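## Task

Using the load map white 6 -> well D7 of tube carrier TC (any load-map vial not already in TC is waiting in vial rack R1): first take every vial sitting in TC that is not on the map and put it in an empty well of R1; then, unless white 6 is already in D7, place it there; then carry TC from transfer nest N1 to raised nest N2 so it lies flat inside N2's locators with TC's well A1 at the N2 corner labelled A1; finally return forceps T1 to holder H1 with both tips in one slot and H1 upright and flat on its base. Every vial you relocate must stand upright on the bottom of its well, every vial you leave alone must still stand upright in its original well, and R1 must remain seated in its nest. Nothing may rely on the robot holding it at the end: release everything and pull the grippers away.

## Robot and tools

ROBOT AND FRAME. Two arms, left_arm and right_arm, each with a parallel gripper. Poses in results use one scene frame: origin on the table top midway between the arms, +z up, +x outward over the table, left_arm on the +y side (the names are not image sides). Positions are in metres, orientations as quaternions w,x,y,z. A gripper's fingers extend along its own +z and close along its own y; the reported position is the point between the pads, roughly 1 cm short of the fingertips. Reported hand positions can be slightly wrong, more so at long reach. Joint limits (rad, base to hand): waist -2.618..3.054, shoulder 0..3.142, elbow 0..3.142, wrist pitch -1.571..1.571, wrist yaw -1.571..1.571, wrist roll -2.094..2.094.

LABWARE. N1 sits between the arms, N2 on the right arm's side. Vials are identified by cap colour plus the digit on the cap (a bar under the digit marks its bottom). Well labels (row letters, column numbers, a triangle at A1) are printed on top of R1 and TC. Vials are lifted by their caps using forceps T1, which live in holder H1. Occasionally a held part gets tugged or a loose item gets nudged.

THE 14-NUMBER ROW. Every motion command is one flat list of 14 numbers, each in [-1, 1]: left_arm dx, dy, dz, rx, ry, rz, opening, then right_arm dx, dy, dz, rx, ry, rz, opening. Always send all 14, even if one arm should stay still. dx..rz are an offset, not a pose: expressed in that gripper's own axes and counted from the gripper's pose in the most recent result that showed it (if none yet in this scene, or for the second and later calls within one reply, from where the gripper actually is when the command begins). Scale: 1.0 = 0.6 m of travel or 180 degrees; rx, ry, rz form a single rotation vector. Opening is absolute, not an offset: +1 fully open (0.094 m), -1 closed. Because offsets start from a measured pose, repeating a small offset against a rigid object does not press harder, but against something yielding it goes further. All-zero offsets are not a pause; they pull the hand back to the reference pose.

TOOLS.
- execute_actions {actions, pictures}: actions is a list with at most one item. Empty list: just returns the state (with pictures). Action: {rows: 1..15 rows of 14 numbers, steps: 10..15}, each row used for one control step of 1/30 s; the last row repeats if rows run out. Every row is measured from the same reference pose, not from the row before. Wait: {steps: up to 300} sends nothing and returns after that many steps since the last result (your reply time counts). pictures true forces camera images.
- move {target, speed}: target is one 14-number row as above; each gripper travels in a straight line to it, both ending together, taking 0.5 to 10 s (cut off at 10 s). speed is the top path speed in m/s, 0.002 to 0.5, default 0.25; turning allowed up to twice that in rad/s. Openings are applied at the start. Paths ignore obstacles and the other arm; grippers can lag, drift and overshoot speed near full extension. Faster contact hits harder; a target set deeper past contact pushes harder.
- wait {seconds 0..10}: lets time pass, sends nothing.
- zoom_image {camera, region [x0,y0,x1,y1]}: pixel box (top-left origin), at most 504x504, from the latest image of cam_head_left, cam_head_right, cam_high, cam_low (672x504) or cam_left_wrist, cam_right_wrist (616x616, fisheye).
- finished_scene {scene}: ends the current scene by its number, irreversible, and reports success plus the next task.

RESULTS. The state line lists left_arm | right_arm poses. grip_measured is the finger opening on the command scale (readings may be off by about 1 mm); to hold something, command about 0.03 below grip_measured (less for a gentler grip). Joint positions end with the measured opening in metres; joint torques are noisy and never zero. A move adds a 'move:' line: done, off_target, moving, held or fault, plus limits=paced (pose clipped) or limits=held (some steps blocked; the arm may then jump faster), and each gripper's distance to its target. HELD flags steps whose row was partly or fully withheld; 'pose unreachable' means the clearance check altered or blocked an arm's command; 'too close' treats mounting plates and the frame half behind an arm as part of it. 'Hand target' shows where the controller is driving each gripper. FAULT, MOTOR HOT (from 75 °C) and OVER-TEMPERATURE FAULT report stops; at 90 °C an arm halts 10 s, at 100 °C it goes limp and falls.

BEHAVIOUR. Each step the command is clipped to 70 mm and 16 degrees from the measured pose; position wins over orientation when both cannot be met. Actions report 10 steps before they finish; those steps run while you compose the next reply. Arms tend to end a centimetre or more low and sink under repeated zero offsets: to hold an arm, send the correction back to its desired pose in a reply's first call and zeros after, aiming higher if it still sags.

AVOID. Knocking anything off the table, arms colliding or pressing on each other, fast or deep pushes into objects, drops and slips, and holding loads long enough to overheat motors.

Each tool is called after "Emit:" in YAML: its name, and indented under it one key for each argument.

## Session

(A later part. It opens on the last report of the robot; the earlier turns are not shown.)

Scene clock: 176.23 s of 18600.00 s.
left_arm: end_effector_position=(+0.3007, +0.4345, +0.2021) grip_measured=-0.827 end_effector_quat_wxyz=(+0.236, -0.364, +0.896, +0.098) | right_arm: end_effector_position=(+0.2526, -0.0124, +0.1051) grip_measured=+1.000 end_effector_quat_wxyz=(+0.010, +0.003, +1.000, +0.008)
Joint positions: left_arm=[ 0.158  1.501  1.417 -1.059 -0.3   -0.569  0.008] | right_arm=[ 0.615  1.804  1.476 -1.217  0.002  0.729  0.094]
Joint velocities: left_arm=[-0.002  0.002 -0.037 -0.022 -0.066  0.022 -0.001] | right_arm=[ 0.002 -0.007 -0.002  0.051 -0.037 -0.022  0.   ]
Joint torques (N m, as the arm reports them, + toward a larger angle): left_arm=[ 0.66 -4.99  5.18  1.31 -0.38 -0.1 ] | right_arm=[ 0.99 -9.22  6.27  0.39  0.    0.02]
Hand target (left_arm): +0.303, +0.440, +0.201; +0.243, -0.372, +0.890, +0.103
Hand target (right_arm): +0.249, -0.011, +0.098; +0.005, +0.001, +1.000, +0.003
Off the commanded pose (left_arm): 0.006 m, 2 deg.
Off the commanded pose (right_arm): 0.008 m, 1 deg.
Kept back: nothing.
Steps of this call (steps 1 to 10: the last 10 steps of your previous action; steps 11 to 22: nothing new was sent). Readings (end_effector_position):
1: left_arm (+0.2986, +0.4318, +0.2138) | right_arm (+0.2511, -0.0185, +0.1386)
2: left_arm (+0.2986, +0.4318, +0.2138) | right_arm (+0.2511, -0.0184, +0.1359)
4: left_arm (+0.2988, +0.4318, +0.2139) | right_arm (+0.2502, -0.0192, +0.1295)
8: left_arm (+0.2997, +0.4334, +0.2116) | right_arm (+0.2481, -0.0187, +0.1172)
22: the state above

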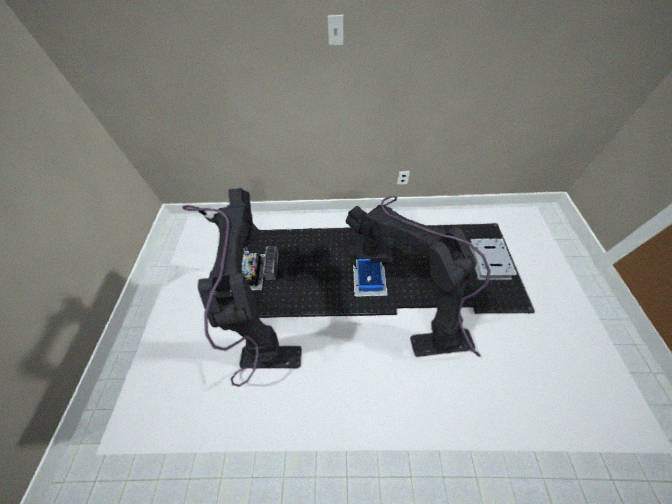

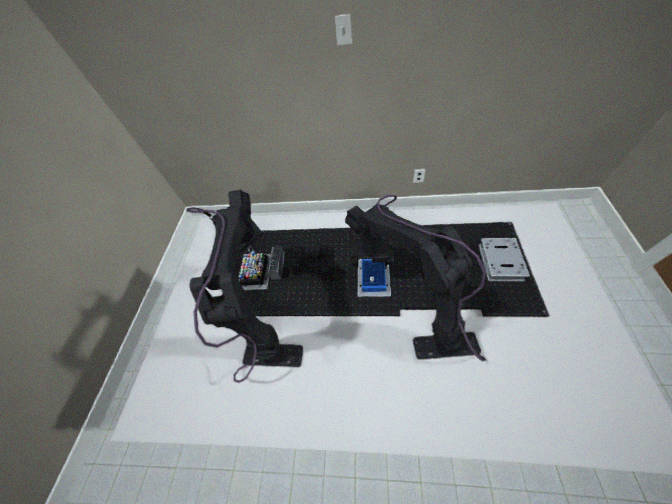

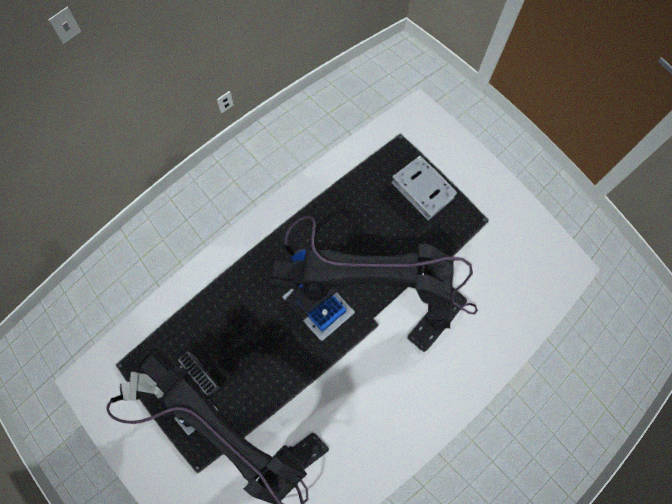

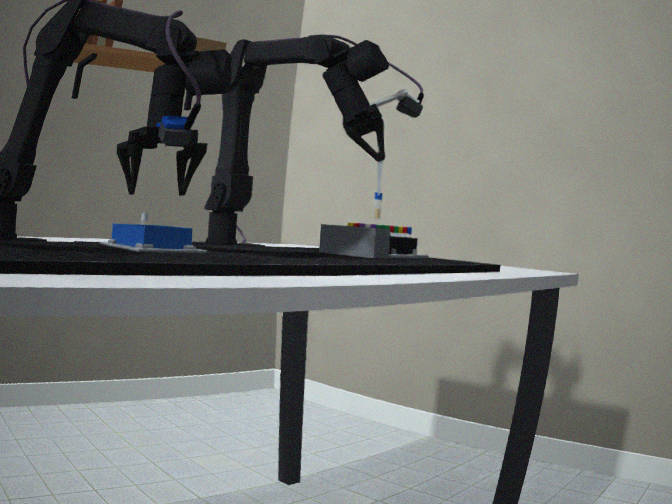

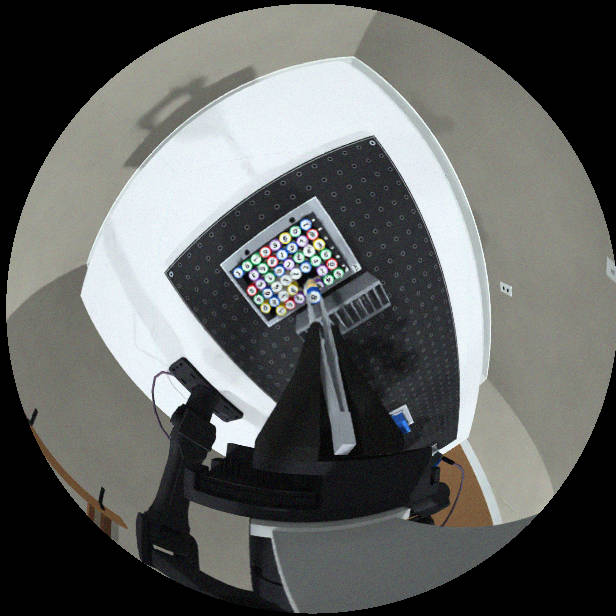

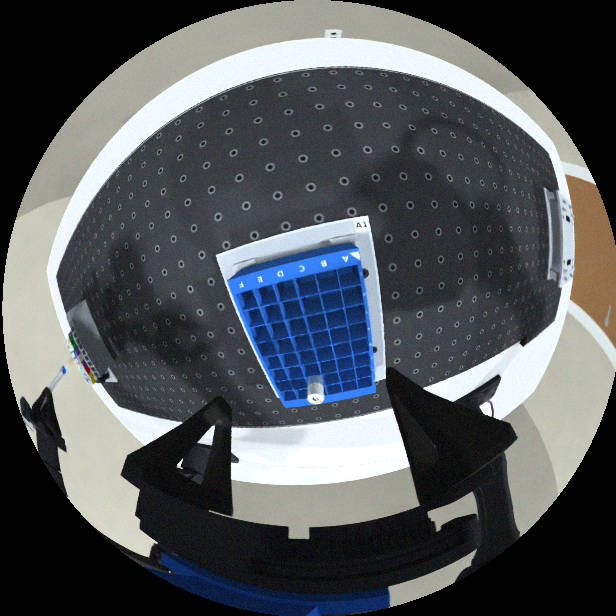

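Emit:
execute_actions:
  actions:
    - {"rows": [[-0.00879,0.00376,0.00617,-0.00296,-0.00661,-0.00584,-0.835,0.0063,0.0024,0.014,0.0031,0.0035,0,1],[-0.00987,0.00363,0.00577,-0.00261,-0.00731,-0.00613,-0.835,0.0067,0.0024,0.018,0.0035,0.004,0,1],[-0.01095,0.0035,0.00537,-0.00225,-0.00801,-0.00642,-0.835,0.0071,0.0025,0.023,0.004,0.0045,0,1],[-0.01202,0.00336,0.00497,-0.0019,-0.0087,-0.00671,-0.835,0.0075,0.0026,0.028,0.0044,0.005,0,1],[-0.0131,0.00323,0.00456,-0.00154,-0.0094,-0.007,-0.835,0.0079,0.0026,0.033,0.0049,0.0055,0,1],[-0.01418,0.0031,0.00416,-0.00119,-0.0101,-0.00729,-0.835,0.0083,0.0027,0.038,0.0053,0.006,0,1],[-0.01525,0.00296,0.00376,-0.00083,-0.0108,-0.00758,-0.835,0.0087,0.0028,0.043,0.0058,0.0065,0,1],[-0.01633,0.00283,0.00336,-0.00048,-0.01149,-0.00787,-0.835,0.0091,0.0028,0.048,0.0062,0.007,0,1],[-0.01633,0.00283,0.00336,-0.00048,-0.01149,-0.00787,-0.835,0.0095,0.0029,0.053,0.0067,0.0075,0,1],[-0.01633,0.00283,0.00336,-0.00048,-0.01149,-0.00787,-0.835,0.0099,0.003,0.058,0.0071,0.008,0,1],[-0.01633,0.00283,0.00336,-0.00048,-0.01149,-0.00787,-0.835,0.0103,0.003,0.062,0.0076,0.0085,0,1],[-0.01633,0.00283,0.00336,-0.00048,-0.01149,-0.00787,-0.835,0.0107,0.0031,0.066,0.008,0.009,0,1],[-0.01633,0.00283,0.00336,-0.00048,-0.01149,-0.00787,-0.835,0.011,0.0032,0.069,0.0084,0.0095,0,1],[-0.01633,0.00283,0.00336,-0.00048,-0.01149,-0.00787,-0.835,0.011,0.0032,0.07,0.0084,0.0095,0,1]], "steps": 15}

Emit:
execute_actions:
  actions:
    - {"steps": 22}
  pictures: true

Emit:
zoom_image:
  camera: "cam_left_wrist"
  region: [270, 240, 350, 320]

Emit:
zoom_image:
  camera: "cam_right_wrist"
  region: [180, 230, 440, 490]

Scene clock: 179.33 s of 18600.00 s.
left_arm: end_effector_position=(+0.3019, +0.4346, +0.2027) grip_measured=-0.827 end_effector_quat_wxyz=(+0.239, -0.364, +0.895, +0.097) | right_arm: end_effector_position=(+0.2537, -0.0114, +0.1016) grip_measured=+1.000 end_effector_quat_wxyz=(+0.013, +0.005, +1.000, +0.010)
Joint positions: left_arm=[ 0.158  1.501  1.417 -1.054 -0.3   -0.57   0.008] | right_arm=[ 0.615  1.804  1.462 -1.196  0.002  0.733  0.094]
Joint velocities: left_arm=[ 0.017 -0.017 -0.002  0.051  0.022  0.007 -0.001] | right_arm=[-0.012 -0.017 -0.227  0.212 -0.007  0.022  0.   ]
Joint torques (N m, as the arm reports them, + toward a larger angle): left_arm=[ 0.97 -5.1   5.41  1.32 -0.38 -0.09] | right_arm=[ 1.2  -8.3   5.85  0.31  0.01  0.03]
Steps of this call (steps 1 to 88: nothing new was sent; steps 89 to 93: the first 5 steps of this action). Readings (end_effector_position):
89: left_arm (+0.3010, +0.4345, +0.2023) | right_arm (+0.2531, -0.0119, +0.1051)
90: left_arm (+0.3011, +0.4345, +0.2023) | right_arm (+0.2534, -0.0116, +0.1051)
92: left_arm (+0.3016, +0.4346, +0.2026) | right_arm (+0.2539, -0.0112, +0.1034)
93: the state above

Scene clock: 180.07 s of 18600.00 s.
left_arm: end_effector_position=(+0.3038, +0.4367, +0.2038) grip_measured=-0.827 end_effector_quat_wxyz=(+0.244, -0.367, +0.893, +0.096) | right_arm: end_effector_position=(+0.2509, -0.0106, +0.0703) grip_measured=+1.000 end_effector_quat_wxyz=(+0.001, +0.005, +1.000, -0.000)
Joint positions: left_arm=[ 0.163  1.501  1.417 -1.043 -0.3   -0.57   0.008] | right_arm=[ 0.622  1.847  1.392 -1.114  0.002  0.74   0.094]
Joint velocities: left_arm=[-0.002 -0.012 -0.007 -0.051  0.066  0.066  0.   ] | right_arm=[-0.002 -0.007 -0.002 -0.051 -0.022  0.007  0.   ]
Joint torques (N m, as the arm reports them, + toward a larger angle): left_arm=[ 0.65 -5.21  5.5   1.34 -0.38 -0.05] | right_arm=[ 0.97 -9.57  6.19  0.34  0.    0.02]
Hand target (left_arm): +0.306, +0.442, +0.205; +0.253, -0.373, +0.887, +0.102
Hand target (right_arm): +0.247, -0.010, +0.064; -0.005, +0.002, +1.000, -0.006
Off the commanded pose (left_arm): 0.006 m, 2 deg.
Off the commanded pose (right_arm): 0.008 m, 1 deg.
Kept back: nothing.
Steps of this call (steps 1 to 10: the last 10 steps of your previous action; steps 11 to 22: nothing new was sent). Readings (end_effector_position):
1: left_arm (+0.3022, +0.4348, +0.2028) | right_arm (+0.2530, -0.0120, +0.0994)
2: left_arm (+0.3024, +0.4352, +0.2030) | right_arm (+0.2521, -0.0128, +0.0969)
4: left_arm (+0.3028, +0.4360, +0.2032) | right_arm (+0.2510, -0.0138, +0.0913)
8: left_arm (+0.3033, +0.4366, +0.2036) | right_arm (+0.2489, -0.0137, +0.0780)
22: the state above

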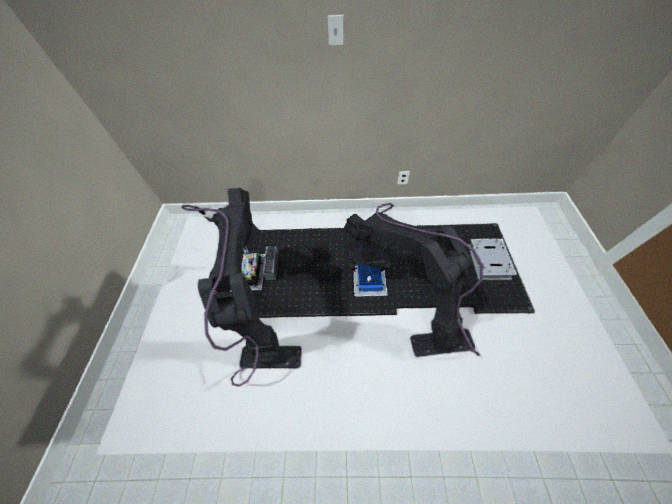

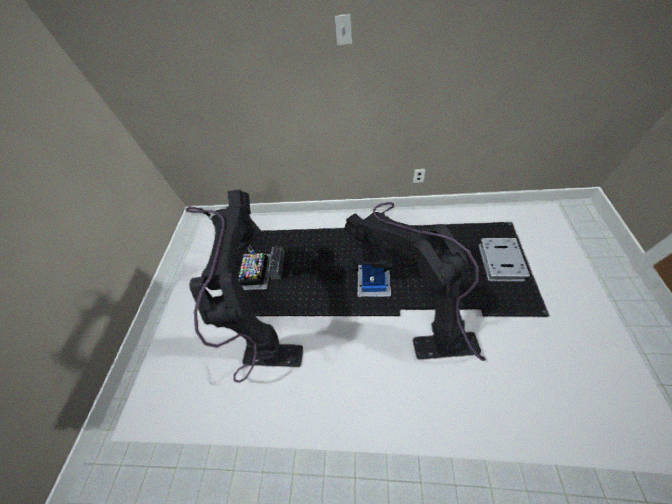

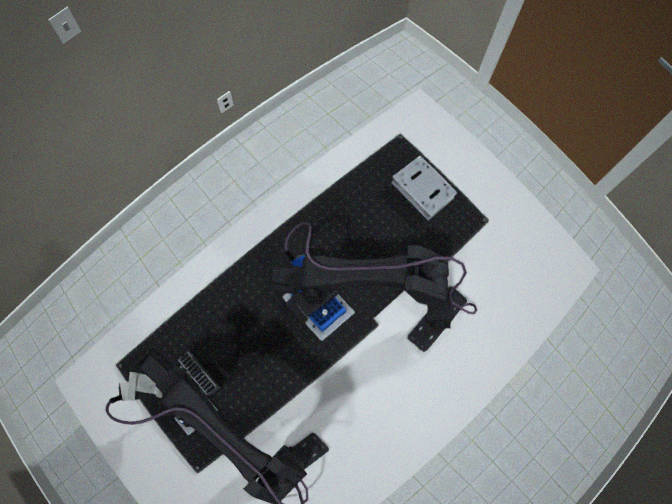

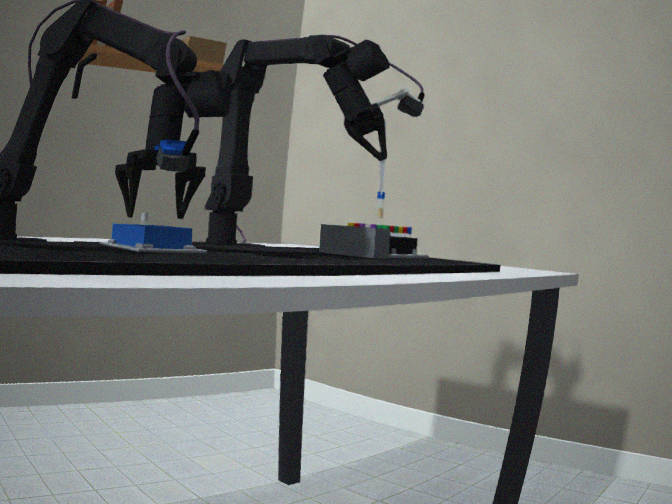

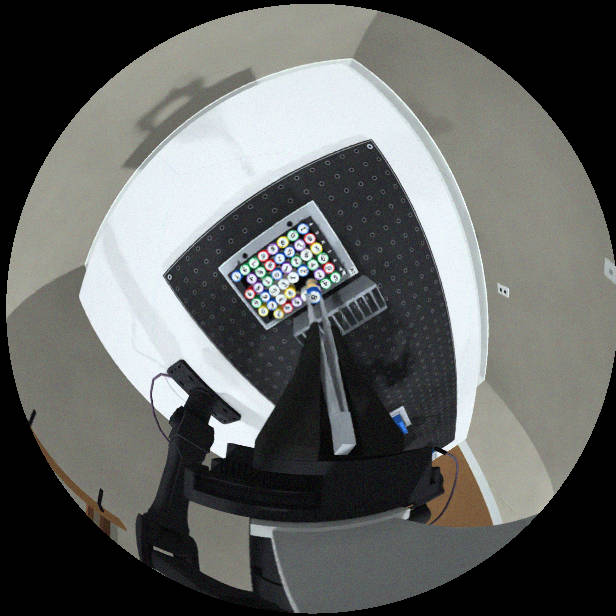

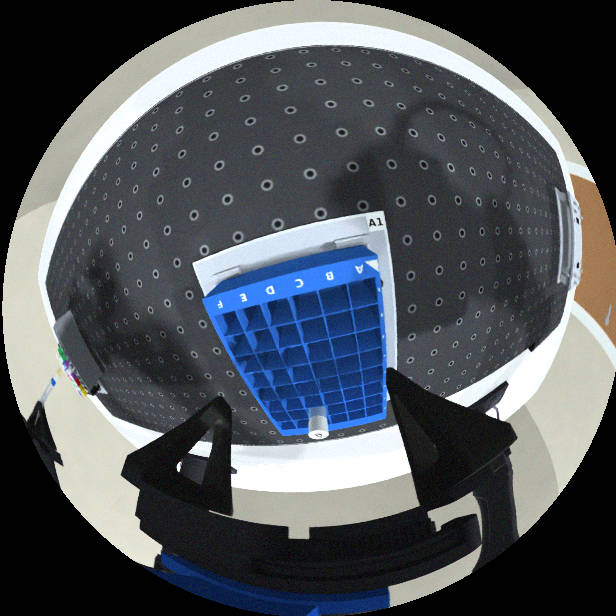

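Region (270, 240, 350, 320) of cam_left_wrist's 616x616 image, scaled by 6.300, with more detail than that image has.

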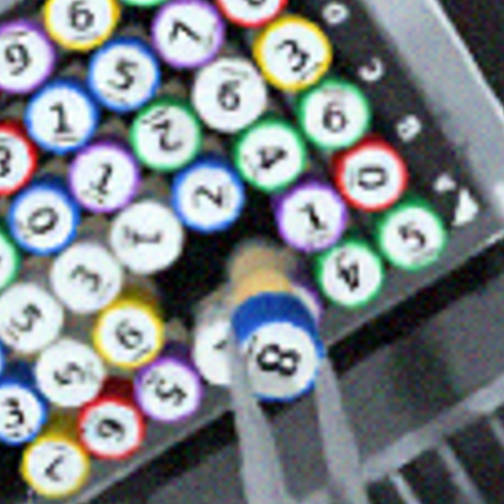

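Region (180, 230, 440, 490) of cam_right_wrist's 616x616 image, scaled by 1.938, with more detail than that image has.

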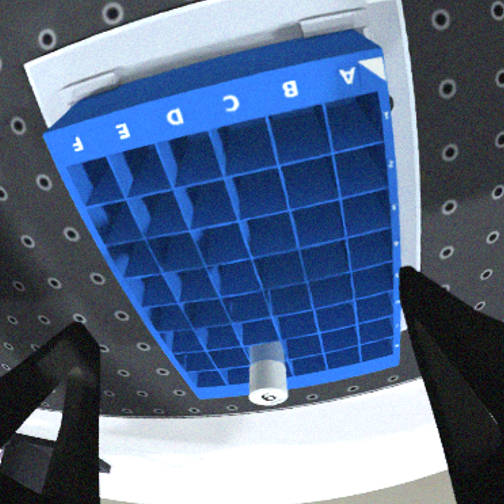

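Emit:
execute_actions:
  actions:
    - {"rows": [[-0.00323,0.00331,0.00654,-0.00325,-0.00481,-0.00256,-0.835,0.0056,-0.0005,0.0105,0.0034,0.0038,-0.0017,1],[-0.00256,0.00332,0.00769,-0.00325,-0.00481,-0.00256,-0.835,0.0047,-0.002,0.0112,0.0034,0.0038,-0.0017,1],[-0.0018,0.00333,0.00898,-0.00325,-0.00481,-0.00256,-0.835,0.0038,-0.0035,0.0122,0.0034,0.0038,-0.0018,1],[-0.00155,0.00315,0.0099,-0.00309,-0.00507,-0.00265,-0.835,0.0029,-0.005,0.0133,0.0034,0.0038,-0.0018,1],[-0.0013,0.00298,0.01082,-0.00292,-0.00532,-0.00275,-0.835,0.002,-0.0065,0.0144,0.0034,0.0038,-0.0019,1],[-0.00104,0.0028,0.01174,-0.00276,-0.00558,-0.00284,-0.835,0.0012,-0.008,0.0155,0.0034,0.0038,-0.0019,1],[-0.0008,0.00263,0.01266,-0.00259,-0.00583,-0.00294,-0.835,0.0005,-0.0092,0.0166,0.0034,0.0038,-0.002,1],[-0.00055,0.00246,0.01357,-0.00243,-0.00609,-0.00303,-0.835,-0.0001,-0.0103,0.0177,0.0034,0.0038,-0.002,1],[0.00021,0.00247,0.01487,-0.00243,-0.00609,-0.00303,-0.835,-0.0006,-0.0113,0.0188,0.0034,0.0038,-0.0021,1],[0.00097,0.00248,0.01616,-0.00243,-0.00609,-0.00303,-0.835,-0.0011,-0.0122,0.0199,0.0034,0.0038,-0.0021,1],[0.00172,0.00249,0.01746,-0.00243,-0.00609,-0.00303,-0.835,-0.0015,-0.0129,0.021,0.0034,0.0038,-0.0022,1],[0.00248,0.0025,0.01875,-0.00243,-0.00609,-0.00303,-0.835,-0.0018,-0.0135,0.022,0.0034,0.0038,-0.0022,1],[0.00324,0.00251,0.02005,-0.00243,-0.00609,-0.00303,-0.835,-0.002,-0.0139,0.0229,0.0034,0.0038,-0.0022,1],[0.00391,0.00252,0.0212,-0.00243,-0.00609,-0.00303,-0.835,-0.002,-0.0142,0.0235,0.0034,0.0038,-0.0022,1],[0.00434,0.00253,0.02192,-0.00243,-0.00609,-0.00303,-0.835,-0.002,-0.0142,0.0238,0.0034,0.0038,-0.0022,1]], "steps": 15}

Emit:
execute_actions:
  actions:
    - {"steps": 24}
  pictures: true

Emit:
zoom_image:
  camera: "cam_left_wrist"
  region: [270, 240, 350, 320]

Emit:
zoom_image:
  camera: "cam_right_wrist"
  region: [180, 230, 440, 490]

Emit:
zoom_image:
  camera: "cam_low"
  region: [345, 170, 415, 240]

Scene clock: 187.50 s of 18600.00 s.
left_arm: end_effector_position=(+0.3039, +0.4367, +0.2013) grip_measured=-0.827 end_effector_quat_wxyz=(+0.243, -0.367, +0.893, +0.096) | right_arm: end_effector_position=(+0.2515, -0.0101, +0.0703) grip_measured=+1.000 end_effector_quat_wxyz=(+0.002, +0.004, +1.000, +0.001)
Joint positions: left_arm=[ 0.163  1.501  1.407 -1.034 -0.3   -0.57   0.008] | right_arm=[ 0.622  1.847  1.392 -1.111  0.002  0.739  0.094]
Joint velocities: left_arm=[ 0.012 -0.002 -0.129  0.081 -0.007  0.007 -0.   ] | right_arm=[ 0.002  0.007 -0.002 -0.007 -0.037 -0.037  0.   ]
Joint torques (N m, as the arm reports them, + toward a larger angle): left_arm=[ 0.3  -5.34  4.97  1.27 -0.35 -0.06] | right_arm=[-0.46 -9.71  5.52  0.37 -0.01 -0.07]
Steps of this call (steps 1 to 90: nothing new was sent; then 4.27 s passed at rest; steps 91 to 95: the first 5 steps of this action). Readings (end_effector_position):
91: left_arm (+0.3038, +0.4367, +0.2038) | right_arm (+0.2512, -0.0103, +0.0703)
92: left_arm (+0.3039, +0.4367, +0.2039) | right_arm (+0.2512, -0.0103, +0.0703)
94: left_arm (+0.3042, +0.4367, +0.2027) | right_arm (+0.2513, -0.0103, +0.0703)
95: the state above

Scene clock: 188.30 s of 18600.00 s.
left_arm: end_effector_position=(+0.3042, +0.4367, +0.1897) grip_measured=-0.827 end_effector_quat_wxyz=(+0.241, -0.366, +0.894, +0.097) | right_arm: end_effector_position=(+0.2526, -0.0137, +0.0635) grip_measured=+1.000 end_effector_quat_wxyz=(+0.002, -0.001, +1.000, +0.001)
Joint positions: left_arm=[ 0.163  1.501  1.363 -0.995 -0.3   -0.57   0.008] | right_arm=[ 0.612  1.847  1.364 -1.083  0.002  0.719  0.094]
Joint velocities: left_arm=[-0.007 -0.007 -0.007  0.022 -0.066  0.007  0.001] | right_arm=[ 0.012 -0.002  0.002 -0.037  0.007 -0.007  0.   ]
Joint torques (N m, as the arm reports them, + toward a larger angle): left_arm=[ 0.23 -5.54  5.15  1.32 -0.37 -0.07] | right_arm=[-0.83 -9.55  5.94  0.38  0.01 -0.09]
Hand target (left_arm): +0.306, +0.441, +0.191; +0.250, -0.371, +0.888, +0.102
Hand target (right_arm): +0.252, -0.019, +0.056; -0.005, +0.001, +1.000, -0.006
Off the commanded pose (left_arm): 0.005 m, 2 deg.
Off the commanded pose (right_arm): 0.009 m, 1 deg.
Kept back: nothing.
Steps of this call (steps 1 to 10: the last 10 steps of your previous action; steps 11 to 24: nothing new was sent). Readings (end_effector_position):
1: left_arm (+0.3036, +0.4366, +0.2000) | right_arm (+0.2517, -0.0099, +0.0703)
2: left_arm (+0.3031, +0.4366, +0.1985) | right_arm (+0.2519, -0.0097, +0.0699)
4: left_arm (+0.3026, +0.4365, +0.1963) | right_arm (+0.2515, -0.0100, +0.0683)
8: left_arm (+0.3027, +0.4365, +0.1926) | right_arm (+0.2506, -0.0133, +0.0648)
24: the state above

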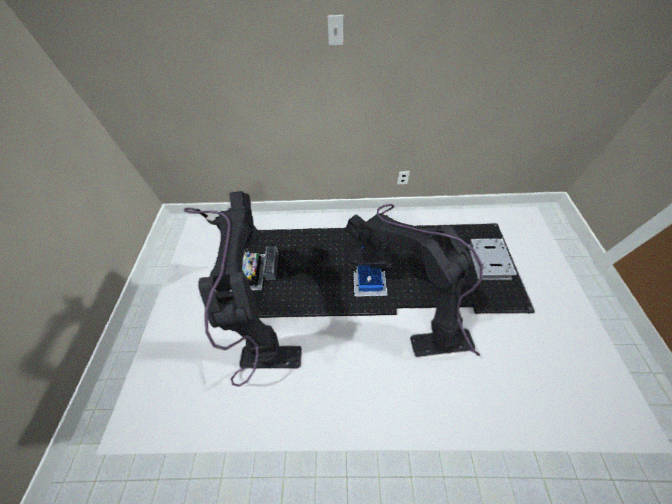

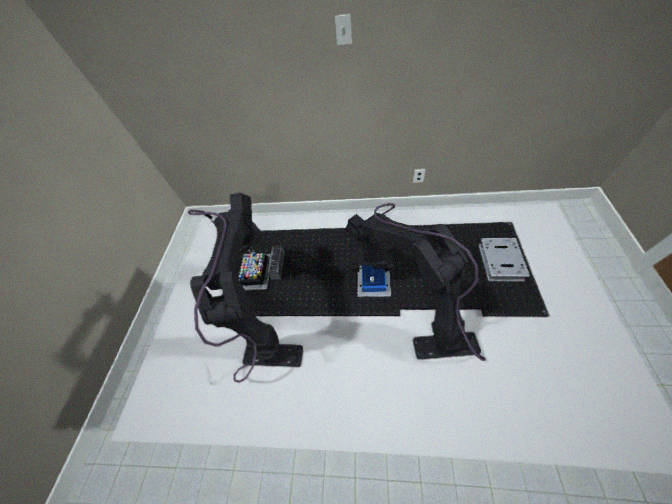

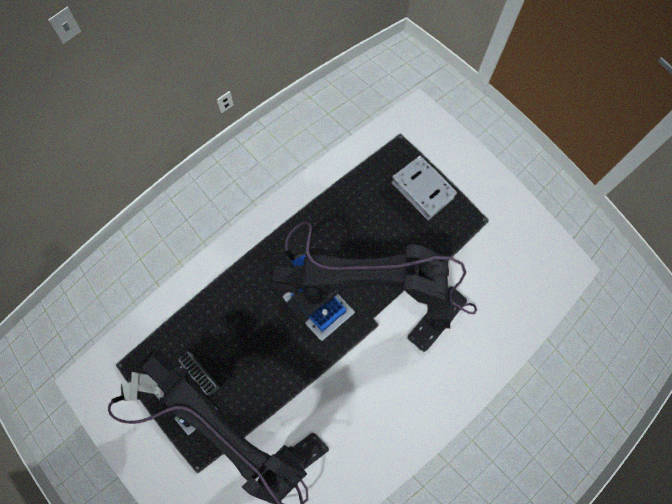

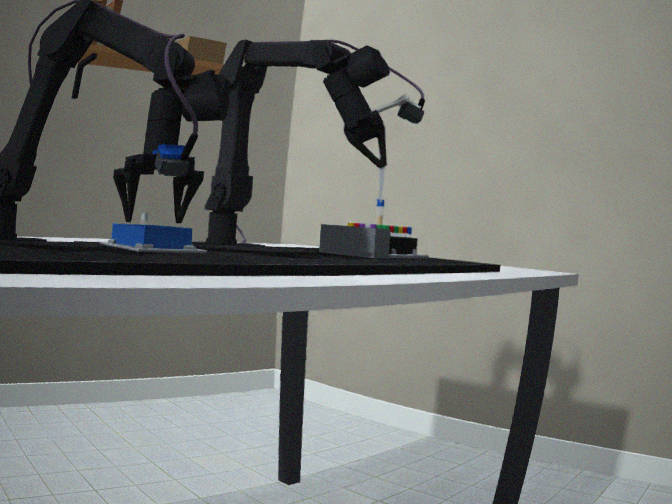

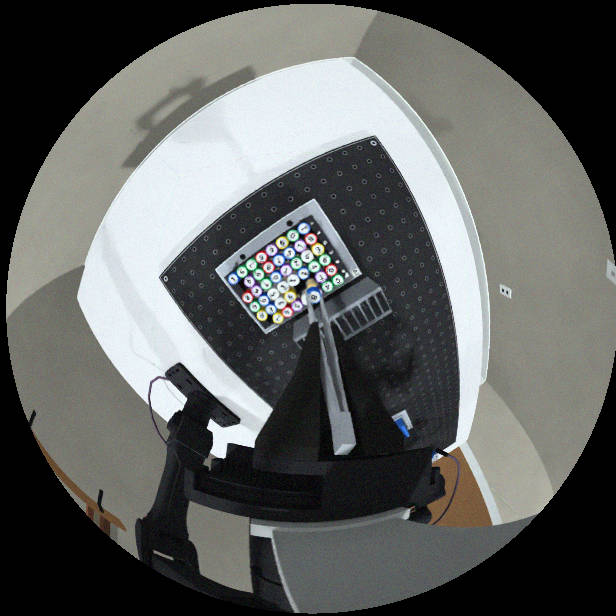

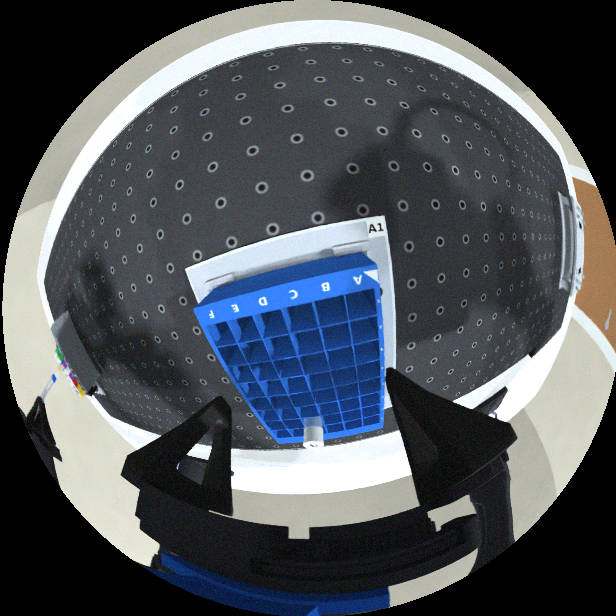

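Region (270, 240, 350, 320) of cam_left_wrist's 616x616 image, scaled by 6.300, with more detail than that image has.

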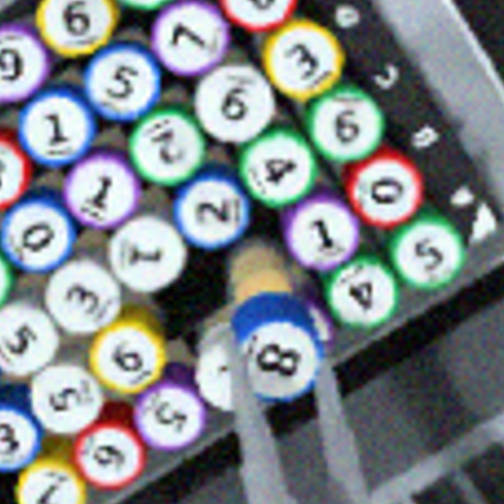

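Region (180, 230, 440, 490) of cam_right_wrist's 616x616 image, scaled by 1.938, with more detail than that image has.

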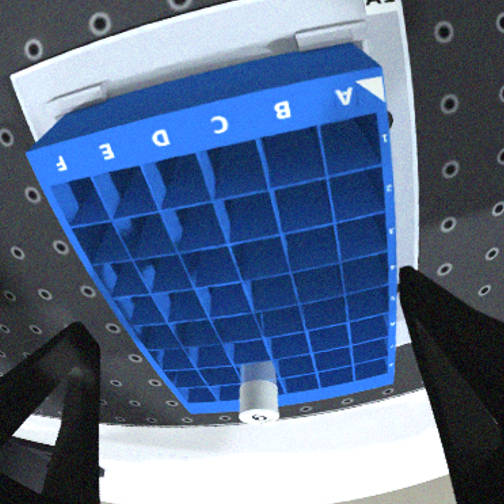

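Region (345, 170, 415, 240) of cam_low's 672x504 image, scaled by 7.200, with more detail than that image has.

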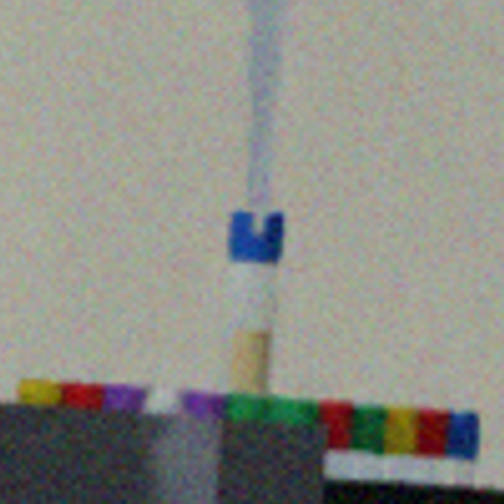

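Emit:
execute_actions:
  actions:
    - {"rows": [[-0.004,0.00298,0.00611,-0.00285,-0.00542,-0.00278,-0.835,0.0002,-0.0097,0.0125,0.004,0.0045,0.0013,1],[-0.00418,0.00239,0.00741,-0.00239,-0.00614,-0.00305,-0.835,-0.0004,-0.0104,0.0125,0.004,0.0045,0.0013,1],[-0.00483,0.00155,0.00855,-0.00174,-0.00717,-0.00342,-0.835,-0.001,-0.011,0.0125,0.004,0.0045,0.0013,1],[-0.00516,0.00088,0.00983,-0.00119,-0.00802,-0.00374,-0.835,-0.0015,-0.0116,0.0125,0.004,0.0045,0.0013,1],[-0.00457,0.00072,0.01126,-0.00106,-0.00822,-0.00381,-0.835,-0.002,-0.0122,0.0125,0.004,0.0045,0.0013,1],[-0.00399,0.00057,0.01269,-0.00093,-0.00843,-0.00389,-0.835,-0.0025,-0.01275,0.0125,0.004,0.0045,0.0013,1],[-0.00299,0.00058,0.01442,-0.00093,-0.00843,-0.00389,-0.835,-0.002,-0.0132,0.0131,0.0043,0.0048,0.0013,1],[-0.00198,0.00058,0.01615,-0.00093,-0.00843,-0.00389,-0.835,-0.0015,-0.01365,0.0137,0.0045,0.0051,0.0013,1],[-0.00098,0.00059,0.01788,-0.00093,-0.00843,-0.00389,-0.835,-0.001,-0.0141,0.0143,0.0048,0.0054,0.0013,1],[0.00002,0.00059,0.01961,-0.00093,-0.00843,-0.00389,-0.835,-0.0005,-0.0145,0.0149,0.0051,0.0057,0.0013,1],[0.00126,0.00075,0.02134,-0.00105,-0.00825,-0.00382,-0.835,0,-0.015,0.0155,0.0054,0.006,0.0013,1],[0.00265,0.00106,0.02292,-0.00128,-0.00789,-0.00369,-0.835,0.0005,-0.0154,0.0161,0.0056,0.0063,0.0013,1],[0.00418,0.00151,0.02437,-0.00162,-0.00735,-0.00349,-0.835,0.001,-0.01585,0.0167,0.0059,0.0066,0.0013,1],[0.00567,0.00203,0.02552,-0.00203,-0.00672,-0.00326,-0.835,0.001,-0.01585,0.0167,0.0059,0.0066,0.0013,1],[0.00691,0.00256,0.02624,-0.00243,-0.00609,-0.00303,-0.835,0.001,-0.01585,0.0167,0.0059,0.0066,0.0013,1]], "steps": 15}

Emit:
execute_actions:
  actions:
    - {"steps": 22}
  pictures: true

Emit:
zoom_image:
  camera: "cam_left_wrist"
  region: [270, 240, 350, 320]

Emit:
zoom_image:
  camera: "cam_right_wrist"
  region: [180, 230, 440, 490]

Scene clock: 192.53 s of 18600.00 s.
left_arm: end_effector_position=(+0.3054, +0.4369, +0.1880) grip_measured=-0.827 end_effector_quat_wxyz=(+0.243, -0.367, +0.893, +0.096) | right_arm: end_effector_position=(+0.2532, -0.0141, +0.0635) grip_measured=+1.000 end_effector_quat_wxyz=(+0.002, -0.002, +1.000, +0.001)
Joint positions: left_arm=[ 0.163  1.501  1.354 -0.981 -0.3   -0.57   0.008] | right_arm=[ 0.61   1.847  1.364 -1.083  0.002  0.715  0.094]
Joint velocities: left_arm=[-0.002 -0.007 -0.144  0.125  0.037 -0.081 -0.001] | right_arm=[-0.037 -0.012  0.002 -0.051  0.007 -0.037  0.   ]
Joint torques (N m, as the arm reports them, + toward a larger angle): left_arm=[ 0.25 -5.32  4.98  1.29 -0.36 -0.05] | right_arm=[-1.17 -9.62  5.93  0.36  0.01 -0.07]
Steps of this call (steps 1 to 90: nothing new was sent; then 1.07 s passed at rest; steps 91 to 95: the first 5 steps of this action). Readings (end_effector_position):
91: left_arm (+0.3043, +0.4367, +0.1898) | right_arm (+0.2527, -0.0137, +0.0635)
92: left_arm (+0.3045, +0.4368, +0.1899) | right_arm (+0.2527, -0.0137, +0.0635)
94: left_arm (+0.3053, +0.4369, +0.1890) | right_arm (+0.2529, -0.0139, +0.0635)
95: the state above

Scene clock: 193.27 s of 18600.00 s.
left_arm: end_effector_position=(+0.3044, +0.4368, +0.1734) grip_measured=-0.827 end_effector_quat_wxyz=(+0.239, -0.366, +0.894, +0.097) | right_arm: end_effector_position=(+0.2550, -0.0159, +0.0635) grip_measured=+1.000 end_effector_quat_wxyz=(+0.003, -0.001, +1.000, +0.001)
Joint positions: left_arm=[ 0.163  1.501  1.3   -0.936 -0.3   -0.57   0.008] | right_arm=[ 0.602  1.847  1.364 -1.082  0.002  0.71   0.094]
Joint velocities: left_arm=[-0.022 -0.022 -0.012 -0.066 -0.037  0.022 -0.001] | right_arm=[ 0.012 -0.002 -0.012 -0.095  0.051 -0.037  0.   ]
Joint torques (N m, as the arm reports them, + toward a larger angle): left_arm=[ 0.23 -5.46  5.15  1.33 -0.39 -0.08] | right_arm=[-0.86 -9.56  5.2   0.36  0.   -0.09]
Hand target (left_arm): +0.306, +0.441, +0.174; +0.248, -0.371, +0.889, +0.103
Hand target (right_arm): +0.252, -0.023, +0.054; -0.008, +0.001, +1.000, -0.009
Off the commanded pose (left_arm): 0.004 m, 1 deg.
Off the commanded pose (right_arm): 0.013 m, 2 deg.
Kept back: nothing.
Steps of this call (steps 1 to 10: the last 10 steps of your previous action; steps 11 to 22: nothing new was sent). Readings (end_effector_position):
1: left_arm (+0.3053, +0.4369, +0.1866) | right_arm (+0.2535, -0.0145, +0.0635)
2: left_arm (+0.3050, +0.4368, +0.1850) | right_arm (+0.2539, -0.0150, +0.0635)
4: left_arm (+0.3046, +0.4368, +0.1820) | right_arm (+0.2546, -0.0157, +0.0635)
8: left_arm (+0.3040, +0.4367, +0.1766) | right_arm (+0.2549, -0.0160, +0.0635)
22: the state above

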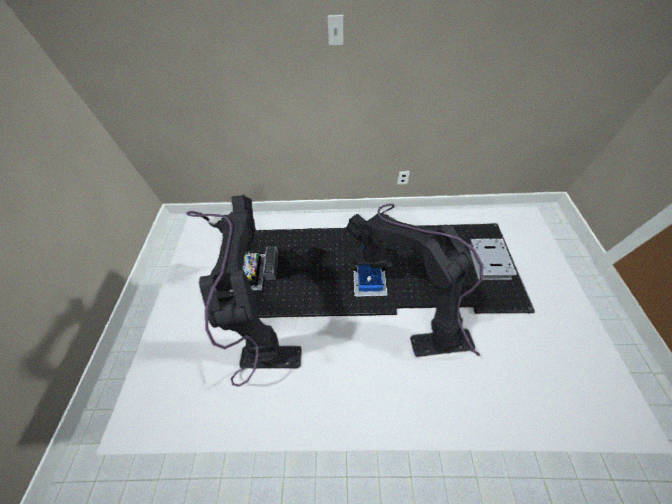

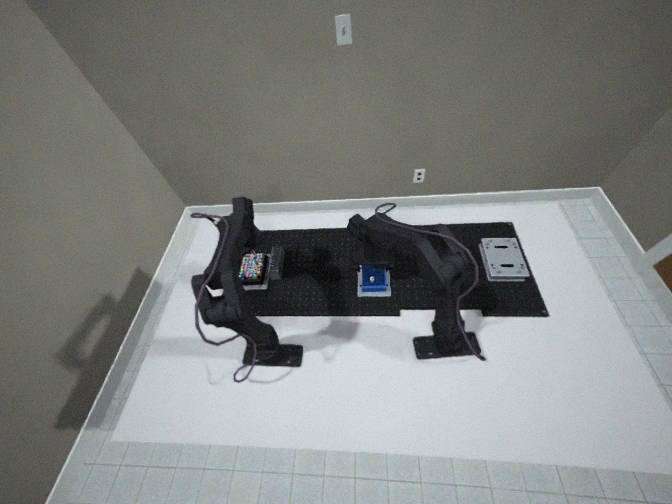

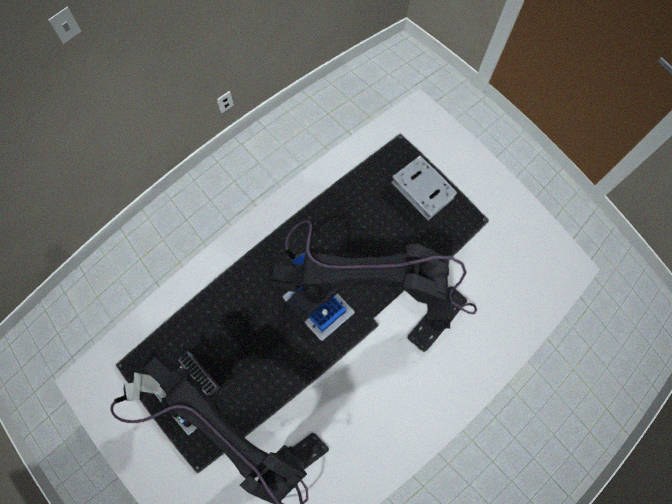

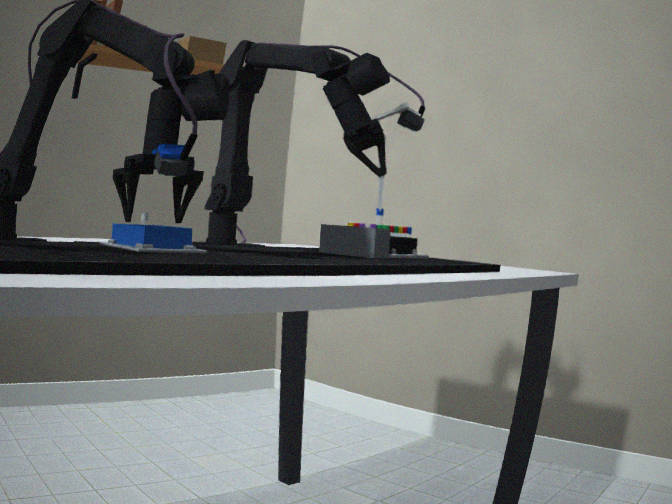

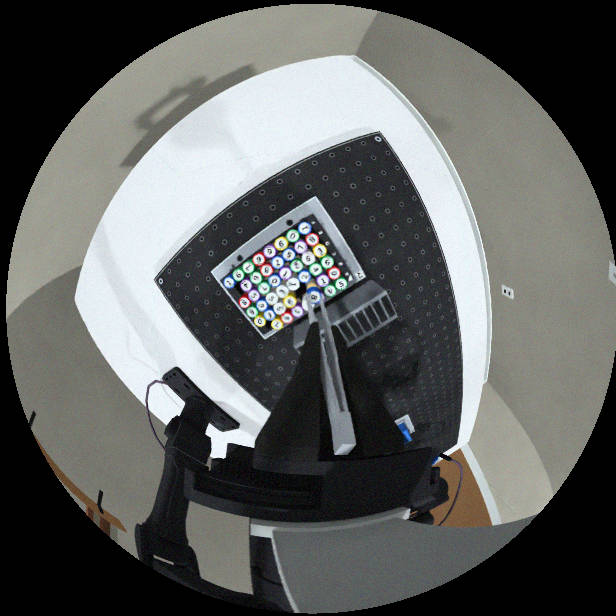

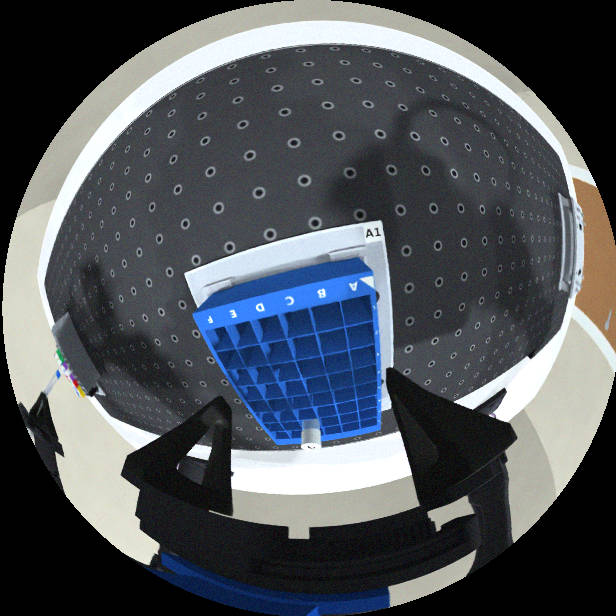

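Region (270, 240, 350, 320) of cam_left_wrist's 616x616 image, scaled by 6.300, with more detail than that image has.

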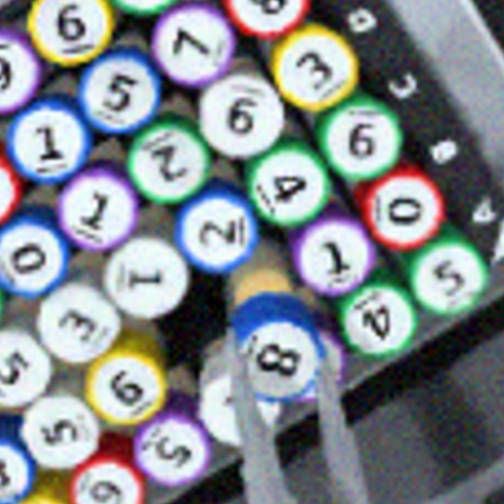

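Region (180, 230, 440, 490) of cam_right_wrist's 616x616 image, scaled by 1.938, with more detail than that image has.

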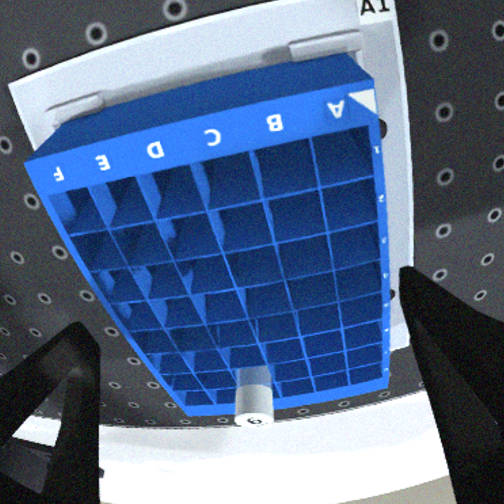

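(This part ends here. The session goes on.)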